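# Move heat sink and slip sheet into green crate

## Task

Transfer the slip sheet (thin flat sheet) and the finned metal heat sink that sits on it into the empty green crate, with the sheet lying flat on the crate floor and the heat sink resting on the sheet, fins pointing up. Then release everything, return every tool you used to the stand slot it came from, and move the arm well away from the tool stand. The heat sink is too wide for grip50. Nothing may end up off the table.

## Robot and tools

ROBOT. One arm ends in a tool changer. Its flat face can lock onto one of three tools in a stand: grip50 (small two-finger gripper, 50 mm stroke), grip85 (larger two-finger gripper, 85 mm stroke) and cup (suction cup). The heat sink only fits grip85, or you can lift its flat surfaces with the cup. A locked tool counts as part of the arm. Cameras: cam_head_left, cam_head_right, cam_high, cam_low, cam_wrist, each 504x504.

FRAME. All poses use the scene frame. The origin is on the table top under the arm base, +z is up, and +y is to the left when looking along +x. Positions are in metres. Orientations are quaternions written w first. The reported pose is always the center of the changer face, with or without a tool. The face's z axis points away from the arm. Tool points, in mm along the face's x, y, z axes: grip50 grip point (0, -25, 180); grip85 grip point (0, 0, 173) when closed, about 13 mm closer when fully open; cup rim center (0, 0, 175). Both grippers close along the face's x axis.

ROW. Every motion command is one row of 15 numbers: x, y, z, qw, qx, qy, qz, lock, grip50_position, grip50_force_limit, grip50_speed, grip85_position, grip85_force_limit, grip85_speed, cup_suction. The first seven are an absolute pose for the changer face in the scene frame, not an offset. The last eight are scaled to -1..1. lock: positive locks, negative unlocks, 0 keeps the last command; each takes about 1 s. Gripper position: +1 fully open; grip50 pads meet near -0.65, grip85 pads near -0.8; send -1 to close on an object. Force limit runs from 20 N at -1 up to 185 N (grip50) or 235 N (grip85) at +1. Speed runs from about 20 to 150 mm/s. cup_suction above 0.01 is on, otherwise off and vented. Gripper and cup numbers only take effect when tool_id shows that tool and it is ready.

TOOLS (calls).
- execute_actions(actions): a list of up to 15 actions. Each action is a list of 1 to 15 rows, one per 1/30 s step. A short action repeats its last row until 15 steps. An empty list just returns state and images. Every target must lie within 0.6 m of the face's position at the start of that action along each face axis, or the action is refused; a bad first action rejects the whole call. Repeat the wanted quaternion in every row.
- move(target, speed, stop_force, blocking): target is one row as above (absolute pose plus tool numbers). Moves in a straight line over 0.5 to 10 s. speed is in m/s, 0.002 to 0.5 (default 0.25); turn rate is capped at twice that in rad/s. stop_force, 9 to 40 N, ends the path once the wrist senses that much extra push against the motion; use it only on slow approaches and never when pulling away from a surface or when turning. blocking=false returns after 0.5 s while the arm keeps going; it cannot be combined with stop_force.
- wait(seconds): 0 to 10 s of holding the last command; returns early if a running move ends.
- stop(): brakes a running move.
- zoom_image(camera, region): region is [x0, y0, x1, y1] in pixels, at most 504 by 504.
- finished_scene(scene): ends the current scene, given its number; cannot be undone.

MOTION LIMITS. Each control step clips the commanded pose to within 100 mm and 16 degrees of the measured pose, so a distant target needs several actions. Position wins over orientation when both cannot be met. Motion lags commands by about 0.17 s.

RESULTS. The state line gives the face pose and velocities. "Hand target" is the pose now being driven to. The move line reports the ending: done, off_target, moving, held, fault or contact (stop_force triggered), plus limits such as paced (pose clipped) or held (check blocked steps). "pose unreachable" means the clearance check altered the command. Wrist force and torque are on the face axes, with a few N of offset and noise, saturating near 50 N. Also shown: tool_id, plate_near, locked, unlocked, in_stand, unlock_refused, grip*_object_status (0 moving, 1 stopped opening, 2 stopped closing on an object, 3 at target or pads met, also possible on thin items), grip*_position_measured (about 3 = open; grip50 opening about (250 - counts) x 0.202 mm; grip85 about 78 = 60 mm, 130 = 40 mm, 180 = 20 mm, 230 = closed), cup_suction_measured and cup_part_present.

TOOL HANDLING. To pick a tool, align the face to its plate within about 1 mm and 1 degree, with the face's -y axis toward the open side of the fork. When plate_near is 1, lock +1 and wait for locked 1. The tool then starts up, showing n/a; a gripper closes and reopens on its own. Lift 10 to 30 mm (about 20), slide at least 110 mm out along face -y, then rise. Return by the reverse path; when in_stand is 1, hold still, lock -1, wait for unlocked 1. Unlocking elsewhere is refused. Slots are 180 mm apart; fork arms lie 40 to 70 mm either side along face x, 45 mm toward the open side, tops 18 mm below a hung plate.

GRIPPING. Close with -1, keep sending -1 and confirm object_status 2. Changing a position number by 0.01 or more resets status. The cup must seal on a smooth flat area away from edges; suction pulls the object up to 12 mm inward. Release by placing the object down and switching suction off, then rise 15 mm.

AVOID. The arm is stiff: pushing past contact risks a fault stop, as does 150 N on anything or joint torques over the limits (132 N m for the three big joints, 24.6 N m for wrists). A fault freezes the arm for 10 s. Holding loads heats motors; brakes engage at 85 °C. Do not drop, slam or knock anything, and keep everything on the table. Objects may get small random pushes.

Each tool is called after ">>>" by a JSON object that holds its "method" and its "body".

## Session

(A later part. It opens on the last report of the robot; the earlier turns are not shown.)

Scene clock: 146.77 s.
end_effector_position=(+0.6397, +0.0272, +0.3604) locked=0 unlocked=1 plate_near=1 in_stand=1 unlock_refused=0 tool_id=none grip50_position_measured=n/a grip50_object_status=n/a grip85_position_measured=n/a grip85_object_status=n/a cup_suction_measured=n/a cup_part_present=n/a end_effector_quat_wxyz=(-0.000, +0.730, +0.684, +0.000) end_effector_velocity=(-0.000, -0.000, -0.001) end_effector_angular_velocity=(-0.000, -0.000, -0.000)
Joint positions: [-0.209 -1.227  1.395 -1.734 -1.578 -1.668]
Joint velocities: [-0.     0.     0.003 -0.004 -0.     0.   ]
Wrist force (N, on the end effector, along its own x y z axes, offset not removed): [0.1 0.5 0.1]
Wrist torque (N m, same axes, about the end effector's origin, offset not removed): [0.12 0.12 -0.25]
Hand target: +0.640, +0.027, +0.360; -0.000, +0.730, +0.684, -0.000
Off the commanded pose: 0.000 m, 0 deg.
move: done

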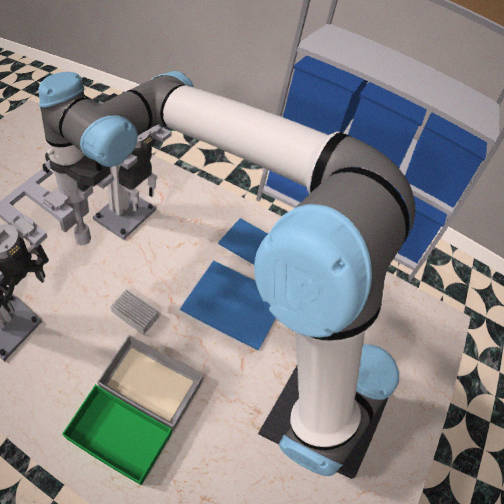

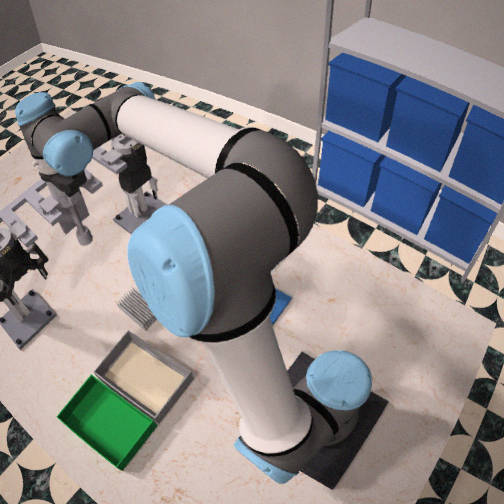

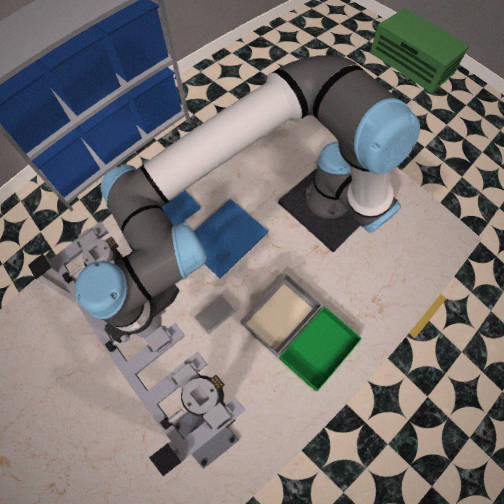

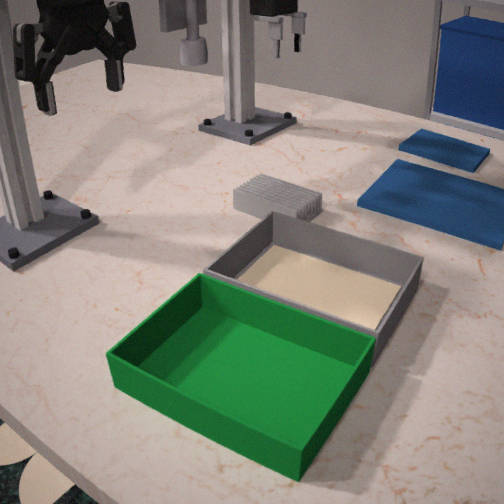

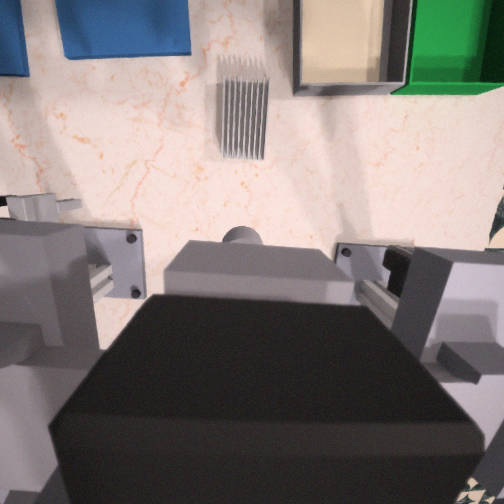

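>>> {"method": "execute_actions", "body": {"actions": [[[0.6397,0.0272,0.3601,0,0.7296,0.6839,0,1,1,0,0,1,-0.7,0,0]],[[0.6397,0.0272,0.3601,0,0.7296,0.6839,0,1,1,0,0,1,-0.7,0,0]],[[0.6397,0.0272,0.3601,0,0.7296,0.6839,0,1,1,0,0,1,-0.7,0,0]]]}}

>>> {"method": "move", "body": {"target": [0.6397,0.0272,0.38,0,0.7296,0.6839,0,0,1,0,0,1,-0.7,0,0], "speed": 0.05}}

>>> {"method": "move", "body": {"target": [0.51,0.0356,0.38,0,0.7296,0.6839,0,0,1,0,0,1,-0.7,0,0], "speed": 0.15}}

>>> {"method": "move", "body": {"target": [0.373,0.169,0.245,0,0.6928,0.7211,0,0,1,0,0,1,-0.7,0,0], "speed": 0.3}}

Scene clock: 155.03 s.
end_effector_position=(+0.6397, +0.0272, +0.3601) locked=1 unlocked=0 plate_near=1 in_stand=1 unlock_refused=0 tool_id=cup grip50_position_measured=n/a grip50_object_status=n/a grip85_position_measured=n/a grip85_object_status=n/a cup_suction_measured=n/a cup_part_present=n/a end_effector_quat_wxyz=(-0.000, +0.730, +0.684, -0.000) end_effector_velocity=(-0.000, -0.000, +0.001) end_effector_angular_velocity=(-0.001, -0.001, -0.000)
Joint positions: [-0.209 -1.227  1.396 -1.734 -1.578 -1.668]
Joint velocities: [ 0.    -0.001  0.    -0.    -0.001  0.   ]
Wrist force (N, on the end effector, along its own x y z axes, offset not removed): [10.3 -1.3 -0.6]
Wrist torque (N m, same axes, about the end effector's origin, offset not removed): [-0.07 0.41 -0.33]
Hand target: +0.640, +0.027, +0.360; -0.000, +0.730, +0.684, -0.000
Off the commanded pose: 0.000 m, 0 deg.

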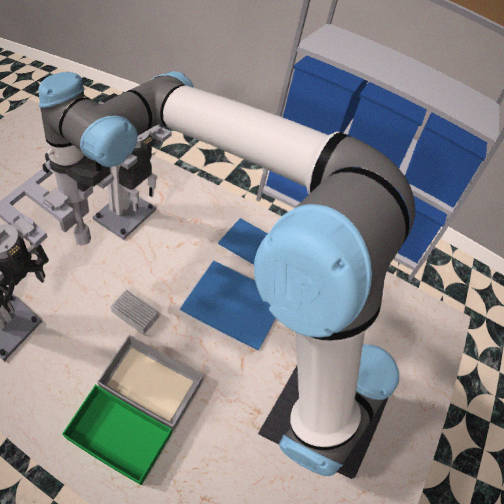

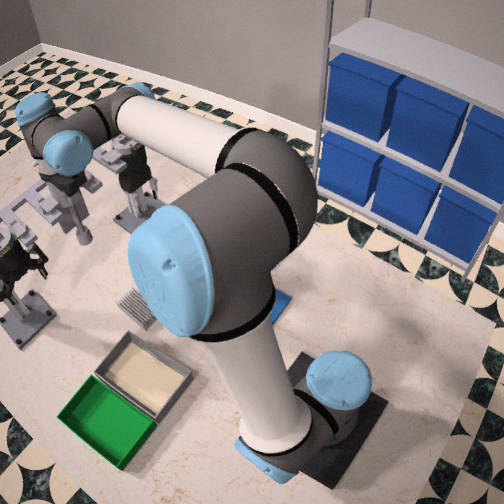

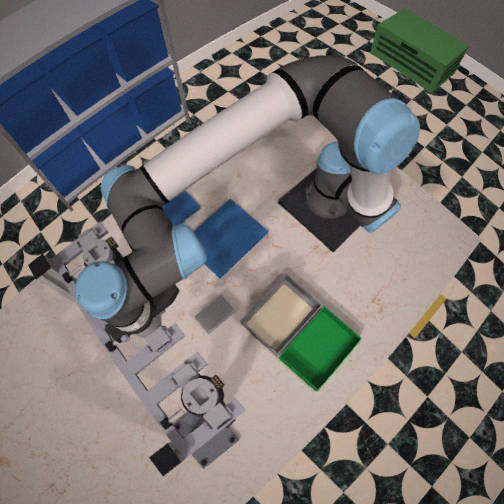

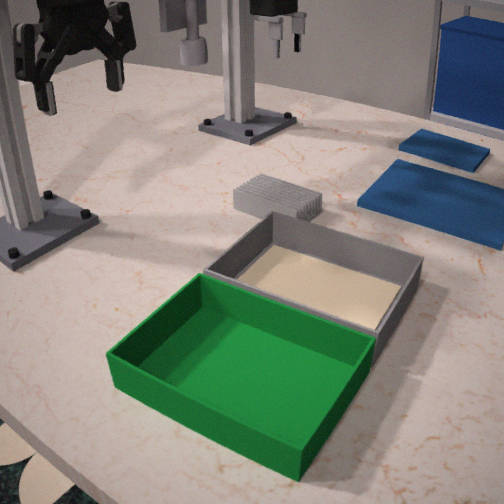

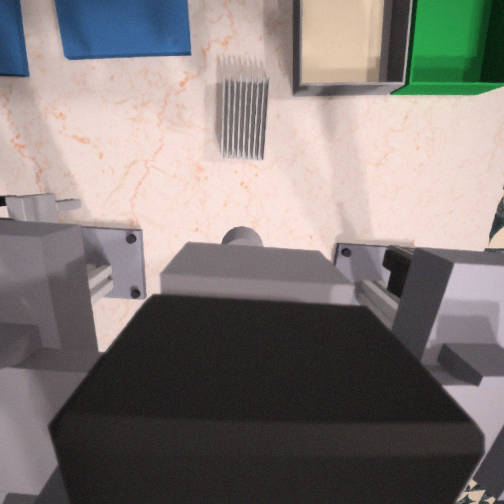

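Scene clock: 155.87 s.
end_effector_position=(+0.6397, +0.0272, +0.3798) locked=1 unlocked=0 plate_near=1 in_stand=0 unlock_refused=0 tool_id=cup grip50_position_measured=n/a grip50_object_status=n/a grip85_position_measured=n/a grip85_object_status=n/a cup_suction_measured=0.01 cup_part_present=0 end_effector_quat_wxyz=(+0.000, +0.730, +0.684, +0.000) end_effector_velocity=(+0.000, +0.000, +0.002) end_effector_angular_velocity=(-0.000, +0.000, +0.000)
Joint positions: [-0.209 -1.233  1.354 -1.686 -1.578 -1.667]
Joint velocities: [ 0.    -0.    -0.005  0.005 -0.     0.   ]
Wrist force (N, on the end effector, along its own x y z axes, offset not removed): [1.5 -1.1 -3.6]
Wrist torque (N m, same axes, about the end effector's origin, offset not removed): [-0.01 -0.17 -0.21]
Hand target: +0.640, +0.027, +0.380; +0.000, +0.730, +0.684, +0.000
Off the commanded pose: 0.000 m, 0 deg.
move: done

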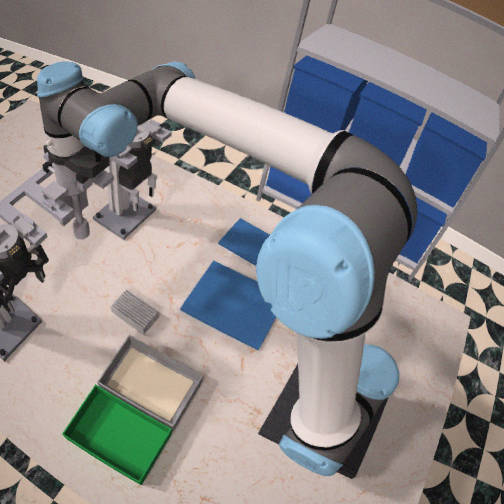

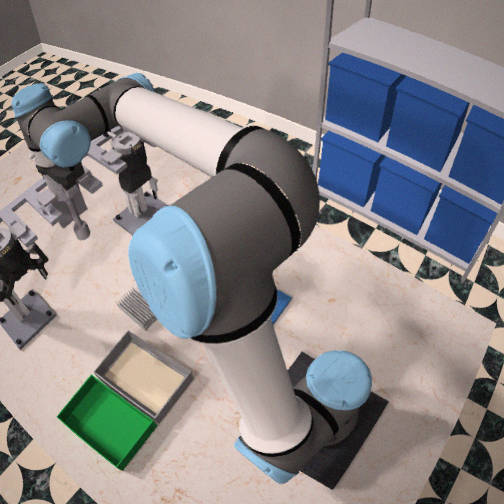

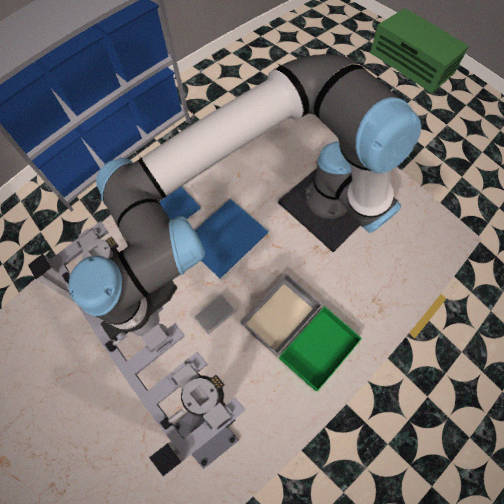

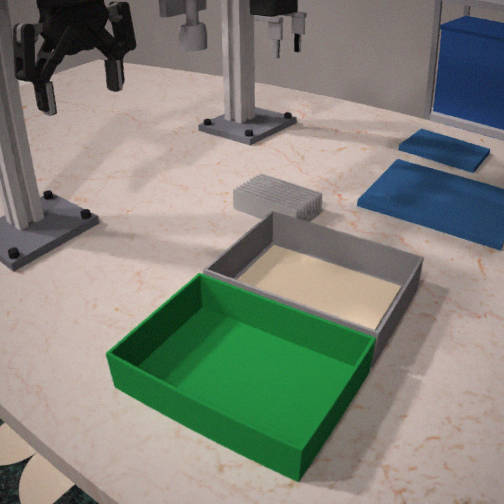

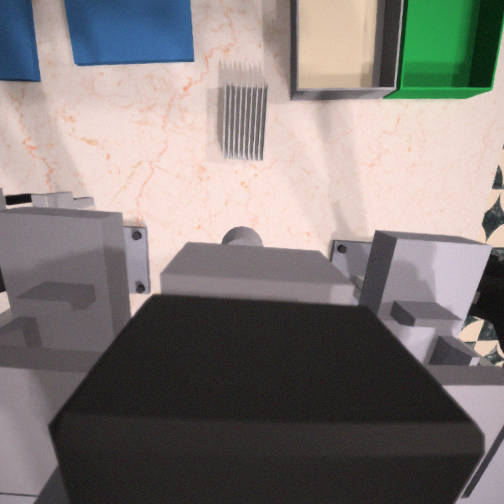

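Scene clock: 157.27 s.
end_effector_position=(+0.5101, +0.0357, +0.3801) locked=1 unlocked=0 plate_near=1 in_stand=0 unlock_refused=0 tool_id=cup grip50_position_measured=n/a grip50_object_status=n/a grip85_position_measured=n/a grip85_object_status=n/a cup_suction_measured=0.01 cup_part_present=0 end_effector_quat_wxyz=(-0.000, +0.730, +0.684, -0.000) end_effector_velocity=(-0.002, -0.000, +0.000) end_effector_angular_velocity=(-0.000, -0.000, -0.000)
Joint positions: [-0.234 -1.543  1.722 -1.745 -1.578 -1.692]
Joint velocities: [-0.001 -0.005  0.004 -0.    -0.    -0.   ]
Wrist force (N, on the end effector, along its own x y z axes, offset not removed): [0.9 -1.9 -2.1]
Wrist torque (N m, same axes, about the end effector's origin, offset not removed): [-0.16 -0.01 -0.28]
Hand target: +0.510, +0.036, +0.380; -0.000, +0.730, +0.684, +0.000
Off the commanded pose: 0.000 m, 0 deg.
move: done

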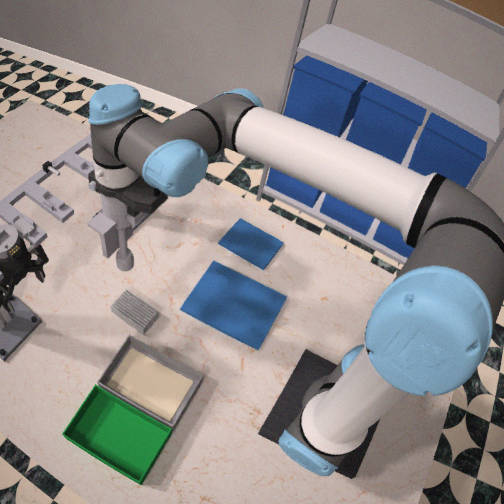

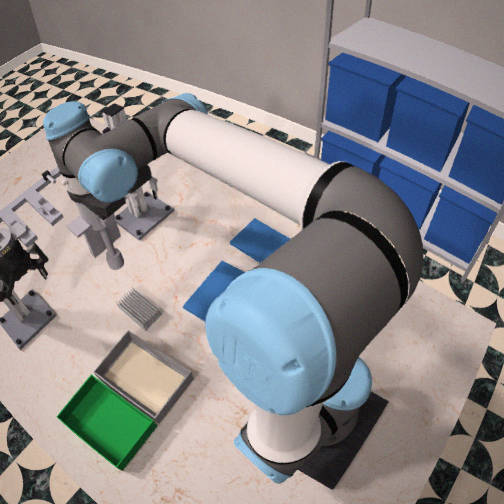

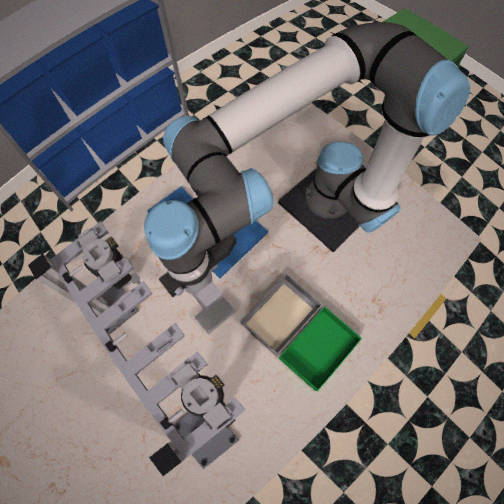

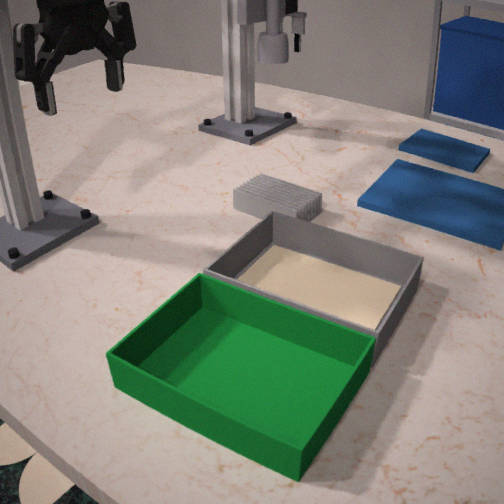

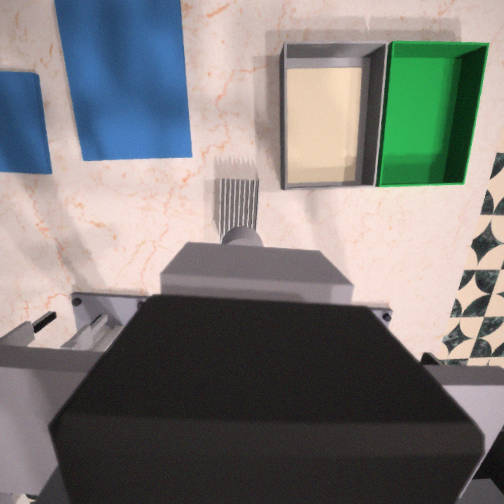

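Scene clock: 158.70 s.
end_effector_position=(+0.3728, +0.1689, +0.2453) locked=1 unlocked=0 plate_near=1 in_stand=0 unlock_refused=0 tool_id=cup grip50_position_measured=n/a grip50_object_status=n/a grip85_position_measured=n/a grip85_object_status=n/a cup_suction_measured=0.01 cup_part_present=0 end_effector_quat_wxyz=(+0.000, +0.693, +0.721, -0.000) end_effector_velocity=(-0.001, +0.001, -0.001) end_effector_angular_velocity=(+0.000, -0.000, +0.001)
Joint positions: [ 0.052 -1.678  2.219 -2.105 -1.577 -1.511]
Joint velocities: [ 0.004  0.001  0.002 -0.004  0.     0.003]
Wrist force (N, on the end effector, along its own x y z axes, offset not removed): [0.6 0.5 -0.2]
Wrist torque (N m, same axes, about the end effector's origin, offset not removed): [0.08 0.10 -0.19]
Hand target: +0.373, +0.169, +0.245; +0.000, +0.693, +0.721, -0.000
Off the commanded pose: 0.000 m, 0 deg.
move: done

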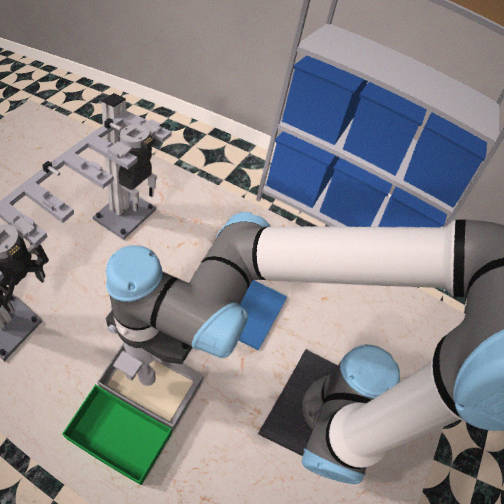

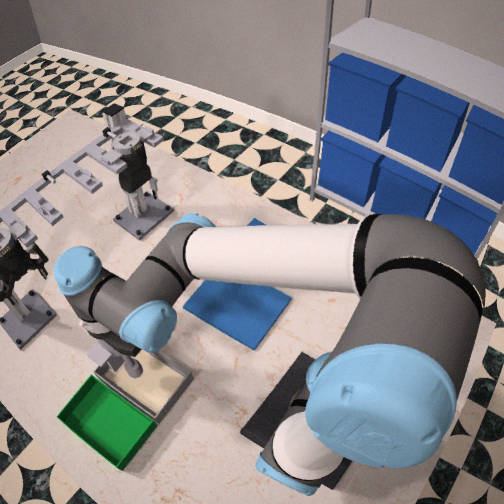

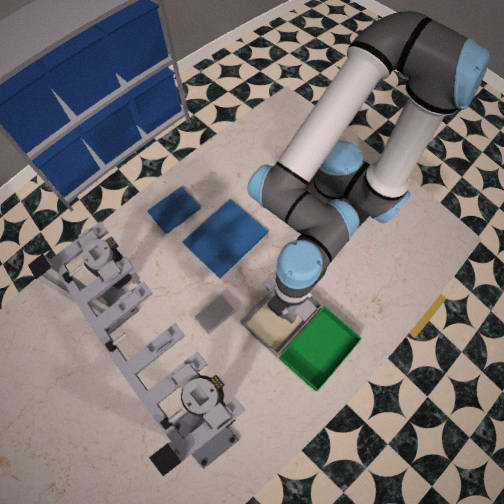

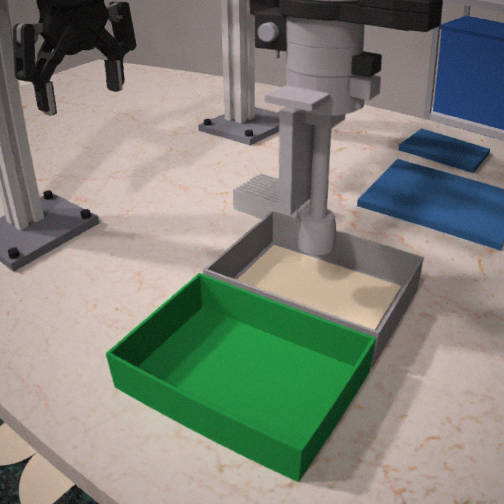

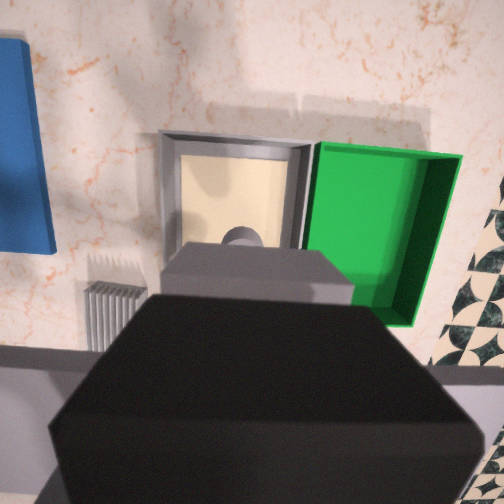

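>>> {"method": "execute_actions", "body": {"actions": []}}

Scene clock: 170.07 s.
end_effector_position=(+0.3728, +0.1690, +0.2452) locked=1 unlocked=0 plate_near=1 in_stand=0 unlock_refused=0 tool_id=cup grip50_position_measured=n/a grip50_object_status=n/a grip85_position_measured=n/a grip85_object_status=n/a cup_suction_measured=0.01 cup_part_present=0 end_effector_quat_wxyz=(+0.000, +0.693, +0.721, -0.000) end_effector_velocity=(+0.000, -0.000, -0.000) end_effector_angular_velocity=(-0.001, +0.000, -0.001)
Joint positions: [ 0.052 -1.678  2.22  -2.106 -1.577 -1.511]
Joint velocities: [-0.     0.     0.     0.    -0.001  0.001]
Wrist force (N, on the end effector, along its own x y z axes, offset not removed): [-1.3 0.8 -1.5]
Wrist torque (N m, same axes, about the end effector's origin, offset not removed): [0.01 0.17 -0.21]
Hand target: +0.373, +0.169, +0.245; +0.000, +0.693, +0.721, -0.000
Off the commanded pose: 0.000 m, 0 deg.

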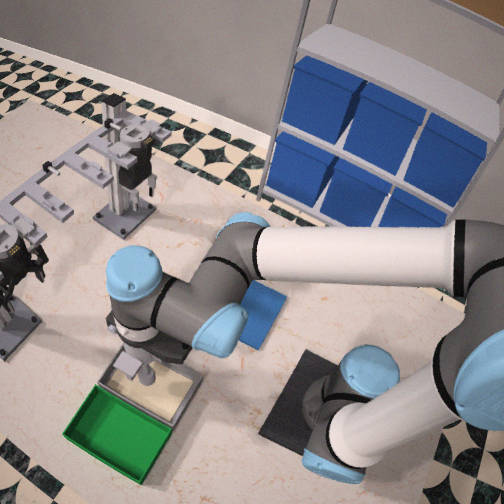

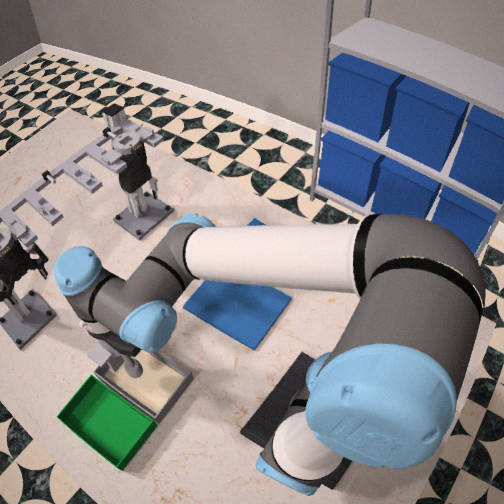

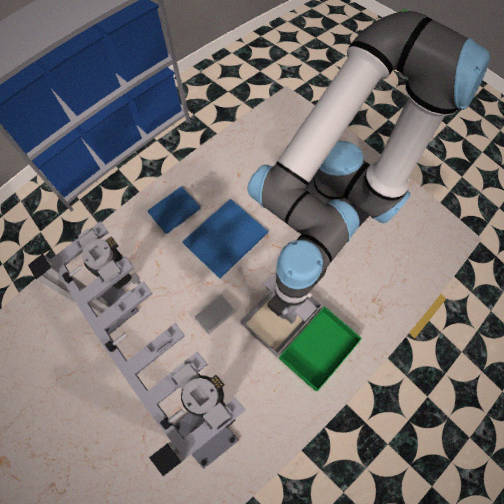

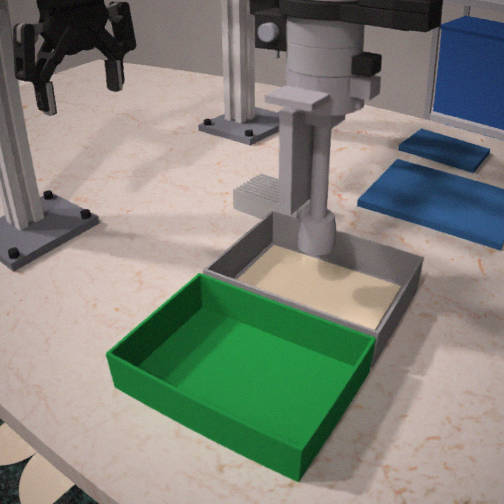

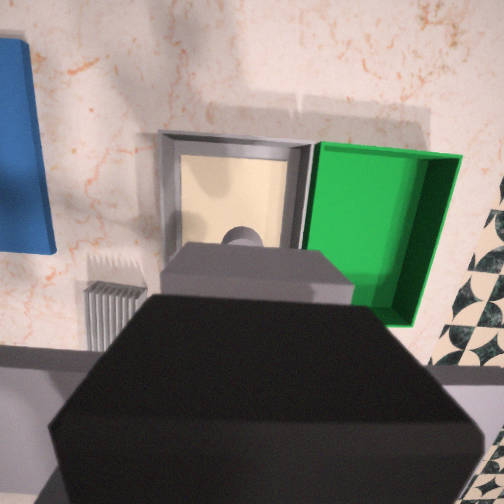

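>>> {"method": "move", "body": {"target": [0.373,0.160,0.245,0,0.6928,0.7211,0,0,0,0,0,0,0,0,0], "speed": 0.1}}

>>> {"method": "move", "body": {"target": [0.373,0.160,0.185,0,0.6928,0.7211,0,0,0,0,0,0,0,0,1], "speed": 0.1}}

>>> {"method": "move", "body": {"target": [0.373,0.160,0.176,0,0.6928,0.7211,0,0,0,0,0,0,0,0,1], "speed": 0.015}}

Scene clock: 175.50 s.
end_effector_position=(+0.3730, +0.1602, +0.2450) locked=1 unlocked=0 plate_near=1 in_stand=0 unlock_refused=0 tool_id=cup grip50_position_measured=n/a grip50_object_status=n/a grip85_position_measured=n/a grip85_object_status=n/a cup_suction_measured=0.01 cup_part_present=0 end_effector_quat_wxyz=(-0.000, +0.693, +0.721, +0.000) end_effector_velocity=(+0.000, -0.002, +0.000) end_effector_angular_velocity=(+0.000, -0.000, +0.001)
Joint positions: [ 0.029 -1.687  2.228 -2.105 -1.577 -1.534]
Joint velocities: [-0.005 -0.002  0.002  0.    -0.    -0.006]
Wrist force (N, on the end effector, along its own x y z axes, offset not removed): [-0.3 -0.2 -2.9]
Wrist torque (N m, same axes, about the end effector's origin, offset not removed): [0.04 0.03 -0.15]
Hand target: +0.373, +0.160, +0.245; -0.000, +0.693, +0.721, +0.000
Off the commanded pose: 0.000 m, 0 deg.
move: done

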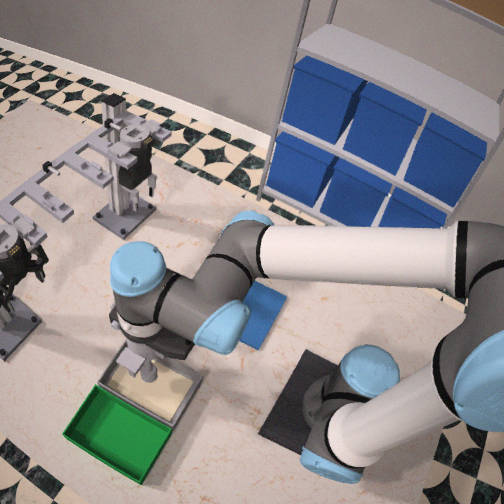

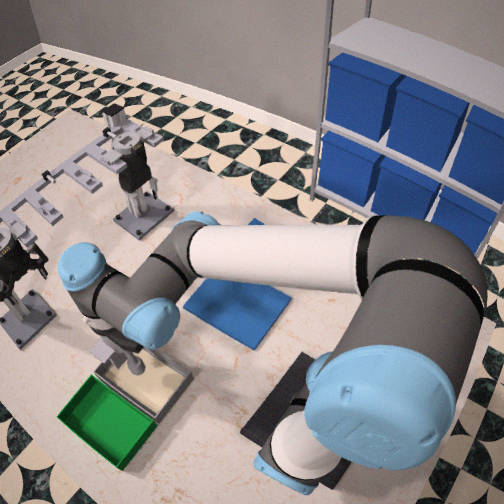

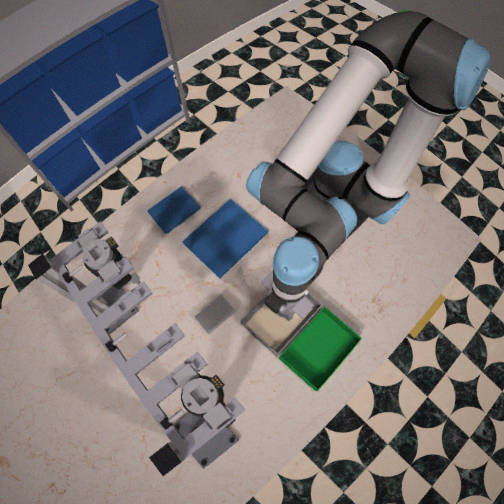

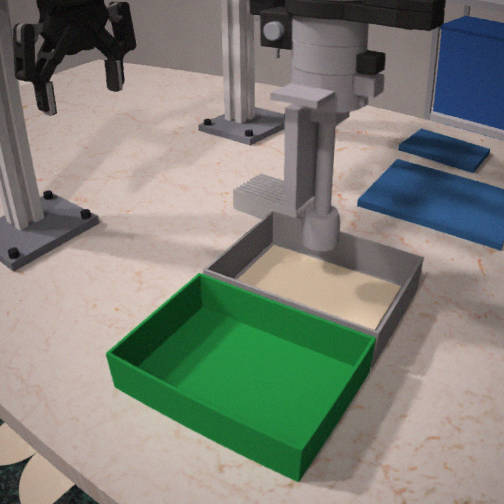

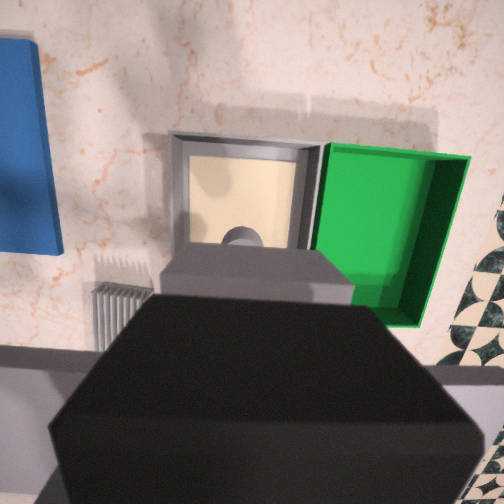

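Scene clock: 176.60 s.
end_effector_position=(+0.3729, +0.1599, +0.1852) locked=1 unlocked=0 plate_near=1 in_stand=0 unlock_refused=0 tool_id=cup grip50_position_measured=n/a grip50_object_status=n/a grip85_position_measured=n/a grip85_object_status=n/a cup_suction_measured=0.01 cup_part_present=0 end_effector_quat_wxyz=(-0.000, +0.693, +0.721, -0.000) end_effector_velocity=(+0.000, +0.000, -0.001) end_effector_angular_velocity=(-0.000, -0.001, +0.000)
Joint positions: [ 0.027 -1.578  2.319 -2.304 -1.577 -1.535]
Joint velocities: [ 0.     0.004  0.002 -0.006 -0.    -0.   ]
Wrist force (N, on the end effector, along its own x y z axes, offset not removed): [0.4 -0.5 -2.3]
Wrist torque (N m, same axes, about the end effector's origin, offset not removed): [-0.04 -0.02 -0.19]
Hand target: +0.373, +0.160, +0.185; -0.000, +0.693, +0.721, -0.000
Off the commanded pose: 0.000 m, 0 deg.
move: done

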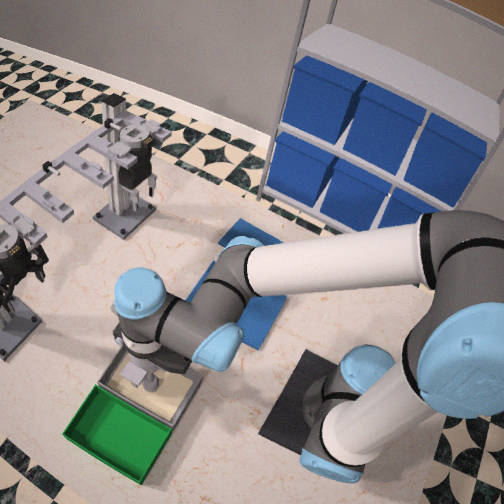

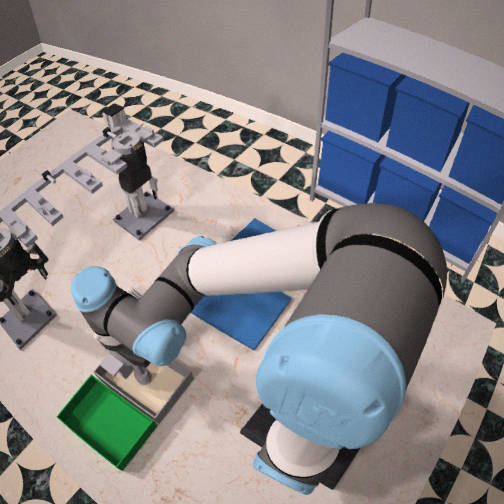

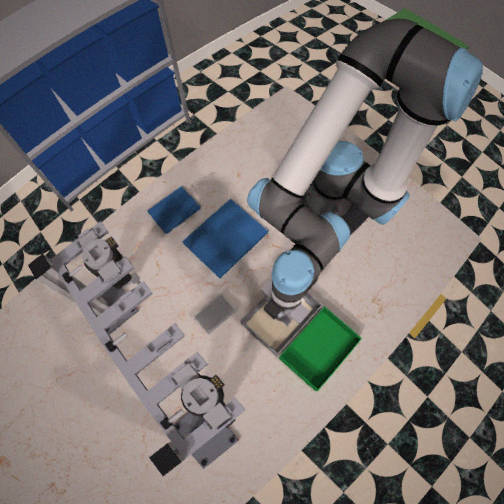

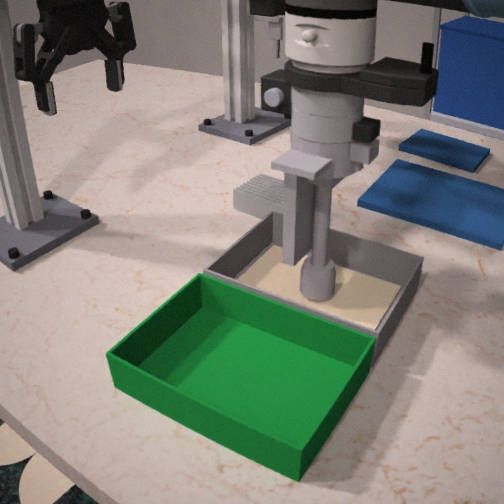

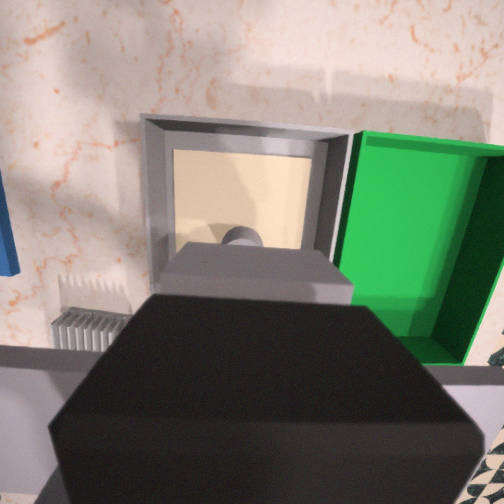

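Scene clock: 177.47 s.
end_effector_position=(+0.3730, +0.1600, +0.1762) locked=1 unlocked=0 plate_near=1 in_stand=0 unlock_refused=0 tool_id=cup grip50_position_measured=n/a grip50_object_status=n/a grip85_position_measured=n/a grip85_object_status=n/a cup_suction_measured=0.98 cup_part_present=1 end_effector_quat_wxyz=(-0.000, +0.693, +0.721, -0.000) end_effector_velocity=(+0.000, +0.000, -0.002) end_effector_angular_velocity=(-0.000, -0.001, -0.001)
Joint positions: [ 0.027 -1.558  2.33  -2.336 -1.577 -1.535]
Joint velocities: [-0.     0.005  0.002 -0.008 -0.     0.001]
Wrist force (N, on the end effector, along its own x y z axes, offset not removed): [-2.2 -1.2 -3.9]
Wrist torque (N m, same axes, about the end effector's origin, offset not removed): [-0.11 0.25 -0.32]
Hand target: +0.373, +0.160, +0.176; -0.000, +0.693, +0.721, -0.000
Off the commanded pose: 0.000 m, 0 deg.
move: done

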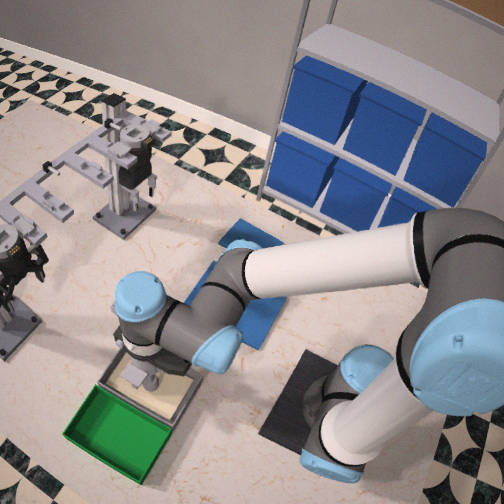

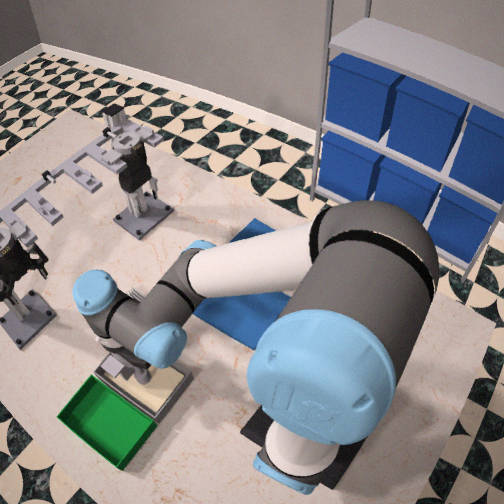

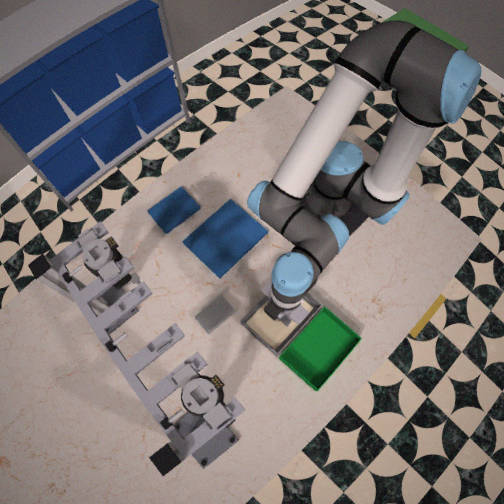

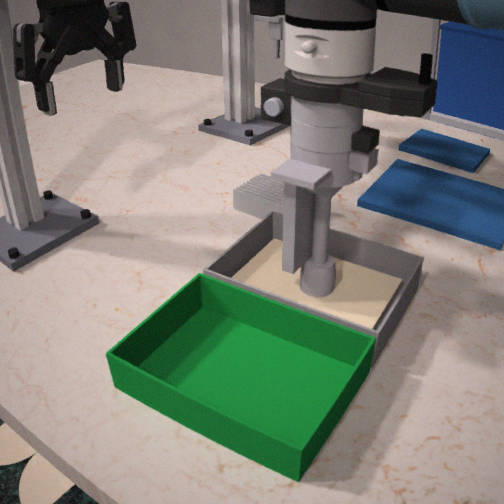

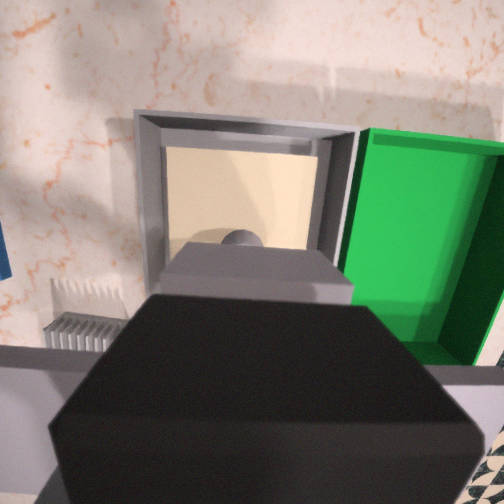

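>>> {"method": "move", "body": {"target": [0.373,0.160,0.245,0,0.6928,0.7211,0,0,0,0,0,0,0,0,1], "speed": 0.1}}

>>> {"method": "move", "body": {"target": [0.368,0.304,0.245,0,0.6928,0.7211,0,0,0,0,0,0,0,0,1], "speed": 0.15}}

Scene clock: 182.10 s.
end_effector_position=(+0.3731, +0.1601, +0.2447) locked=1 unlocked=0 plate_near=1 in_stand=0 unlock_refused=0 tool_id=cup grip50_position_measured=n/a grip50_object_status=n/a grip85_position_measured=n/a grip85_object_status=n/a cup_suction_measured=0.99 cup_part_present=1 end_effector_quat_wxyz=(+0.000, +0.693, +0.721, +0.000) end_effector_velocity=(+0.000, -0.000, +0.002) end_effector_angular_velocity=(-0.001, +0.001, +0.001)
Joint positions: [ 0.029 -1.686  2.228 -2.106 -1.577 -1.534]
Joint velocities: [-0.    -0.003 -0.004  0.008 -0.001 -0.001]
Wrist force (N, on the end effector, along its own x y z axes, offset not removed): [-0.3 -0.8 -0.9]
Wrist torque (N m, same axes, about the end effector's origin, offset not removed): [-0.02 0.05 -0.15]
Hand target: +0.373, +0.160, +0.245; +0.000, +0.693, +0.721, +0.000
Off the commanded pose: 0.000 m, 0 deg.
move: done

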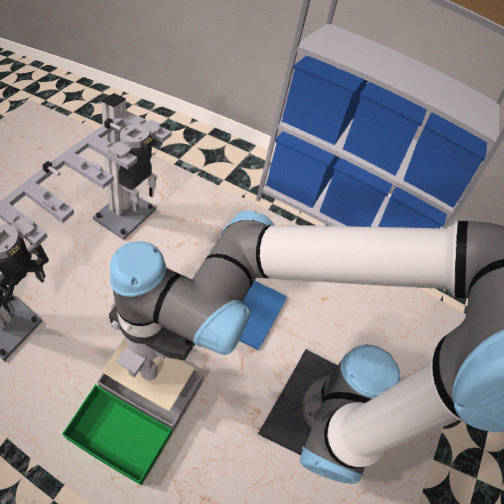

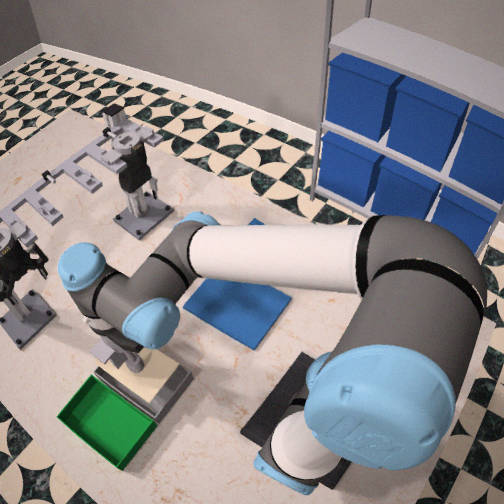

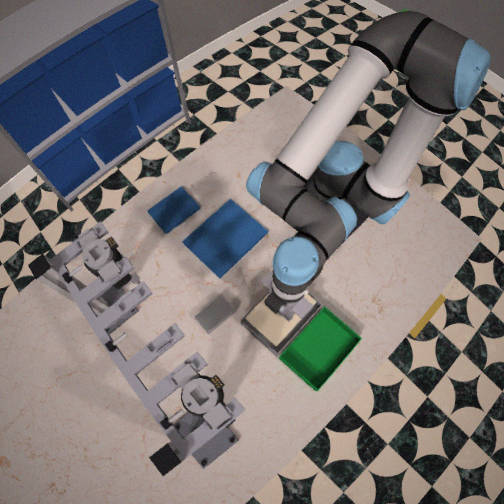

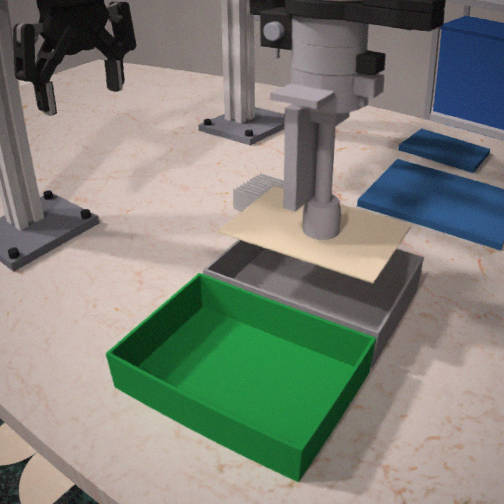

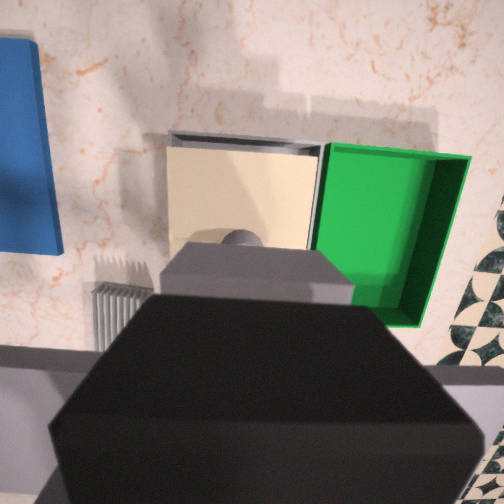

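Scene clock: 183.60 s.
end_effector_position=(+0.3681, +0.3037, +0.2449) locked=1 unlocked=0 plate_near=1 in_stand=0 unlock_refused=0 tool_id=cup grip50_position_measured=n/a grip50_object_status=n/a grip85_position_measured=n/a grip85_object_status=n/a cup_suction_measured=0.99 cup_part_present=1 end_effector_quat_wxyz=(+0.000, +0.693, +0.721, -0.000) end_effector_velocity=(+0.000, +0.002, -0.000) end_effector_angular_velocity=(-0.000, -0.000, -0.000)
Joint positions: [ 0.362 -1.506  2.055 -2.112 -1.575 -1.201]
Joint velocities: [ 0.003  0.003 -0.003  0.    -0.     0.003]
Wrist force (N, on the end effector, along its own x y z axes, offset not removed): [-1.6 0.4 -1.8]
Wrist torque (N m, same axes, about the end effector's origin, offset not removed): [0.16 0.14 -0.16]
Hand target: +0.368, +0.304, +0.245; +0.000, +0.693, +0.721, -0.000
Off the commanded pose: 0.000 m, 0 deg.
move: done

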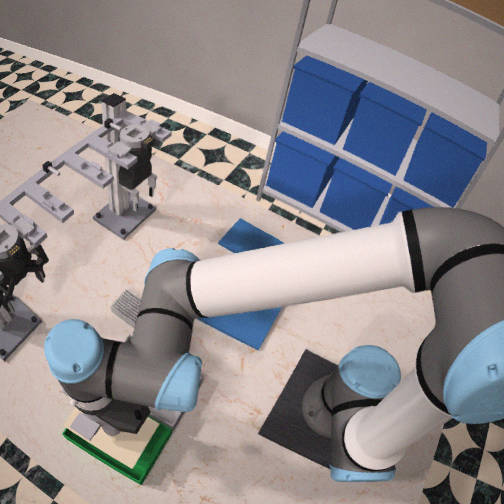

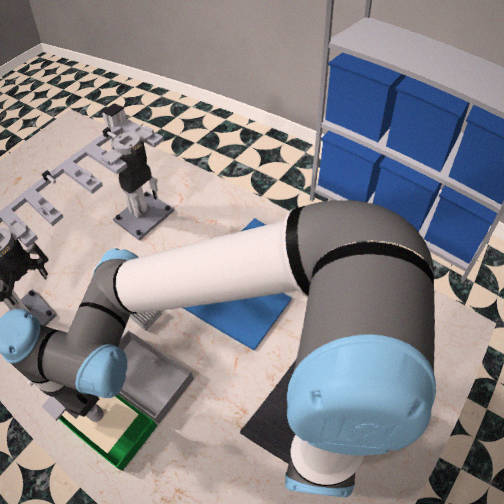

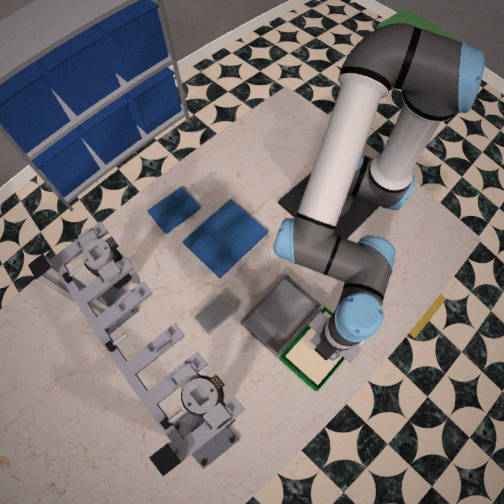

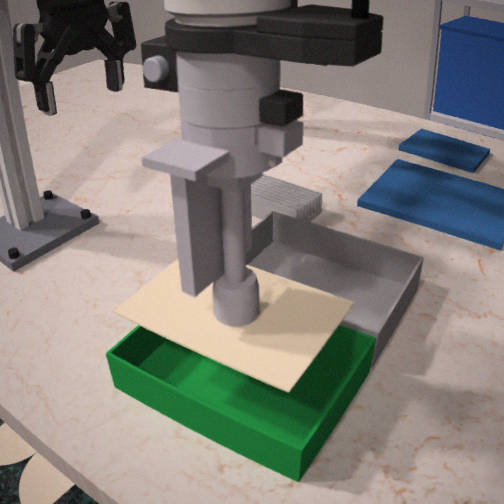

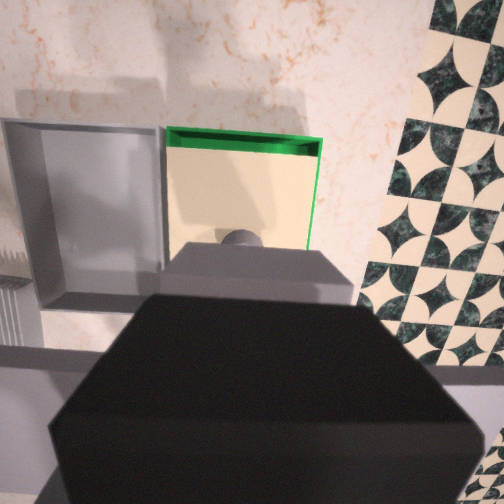

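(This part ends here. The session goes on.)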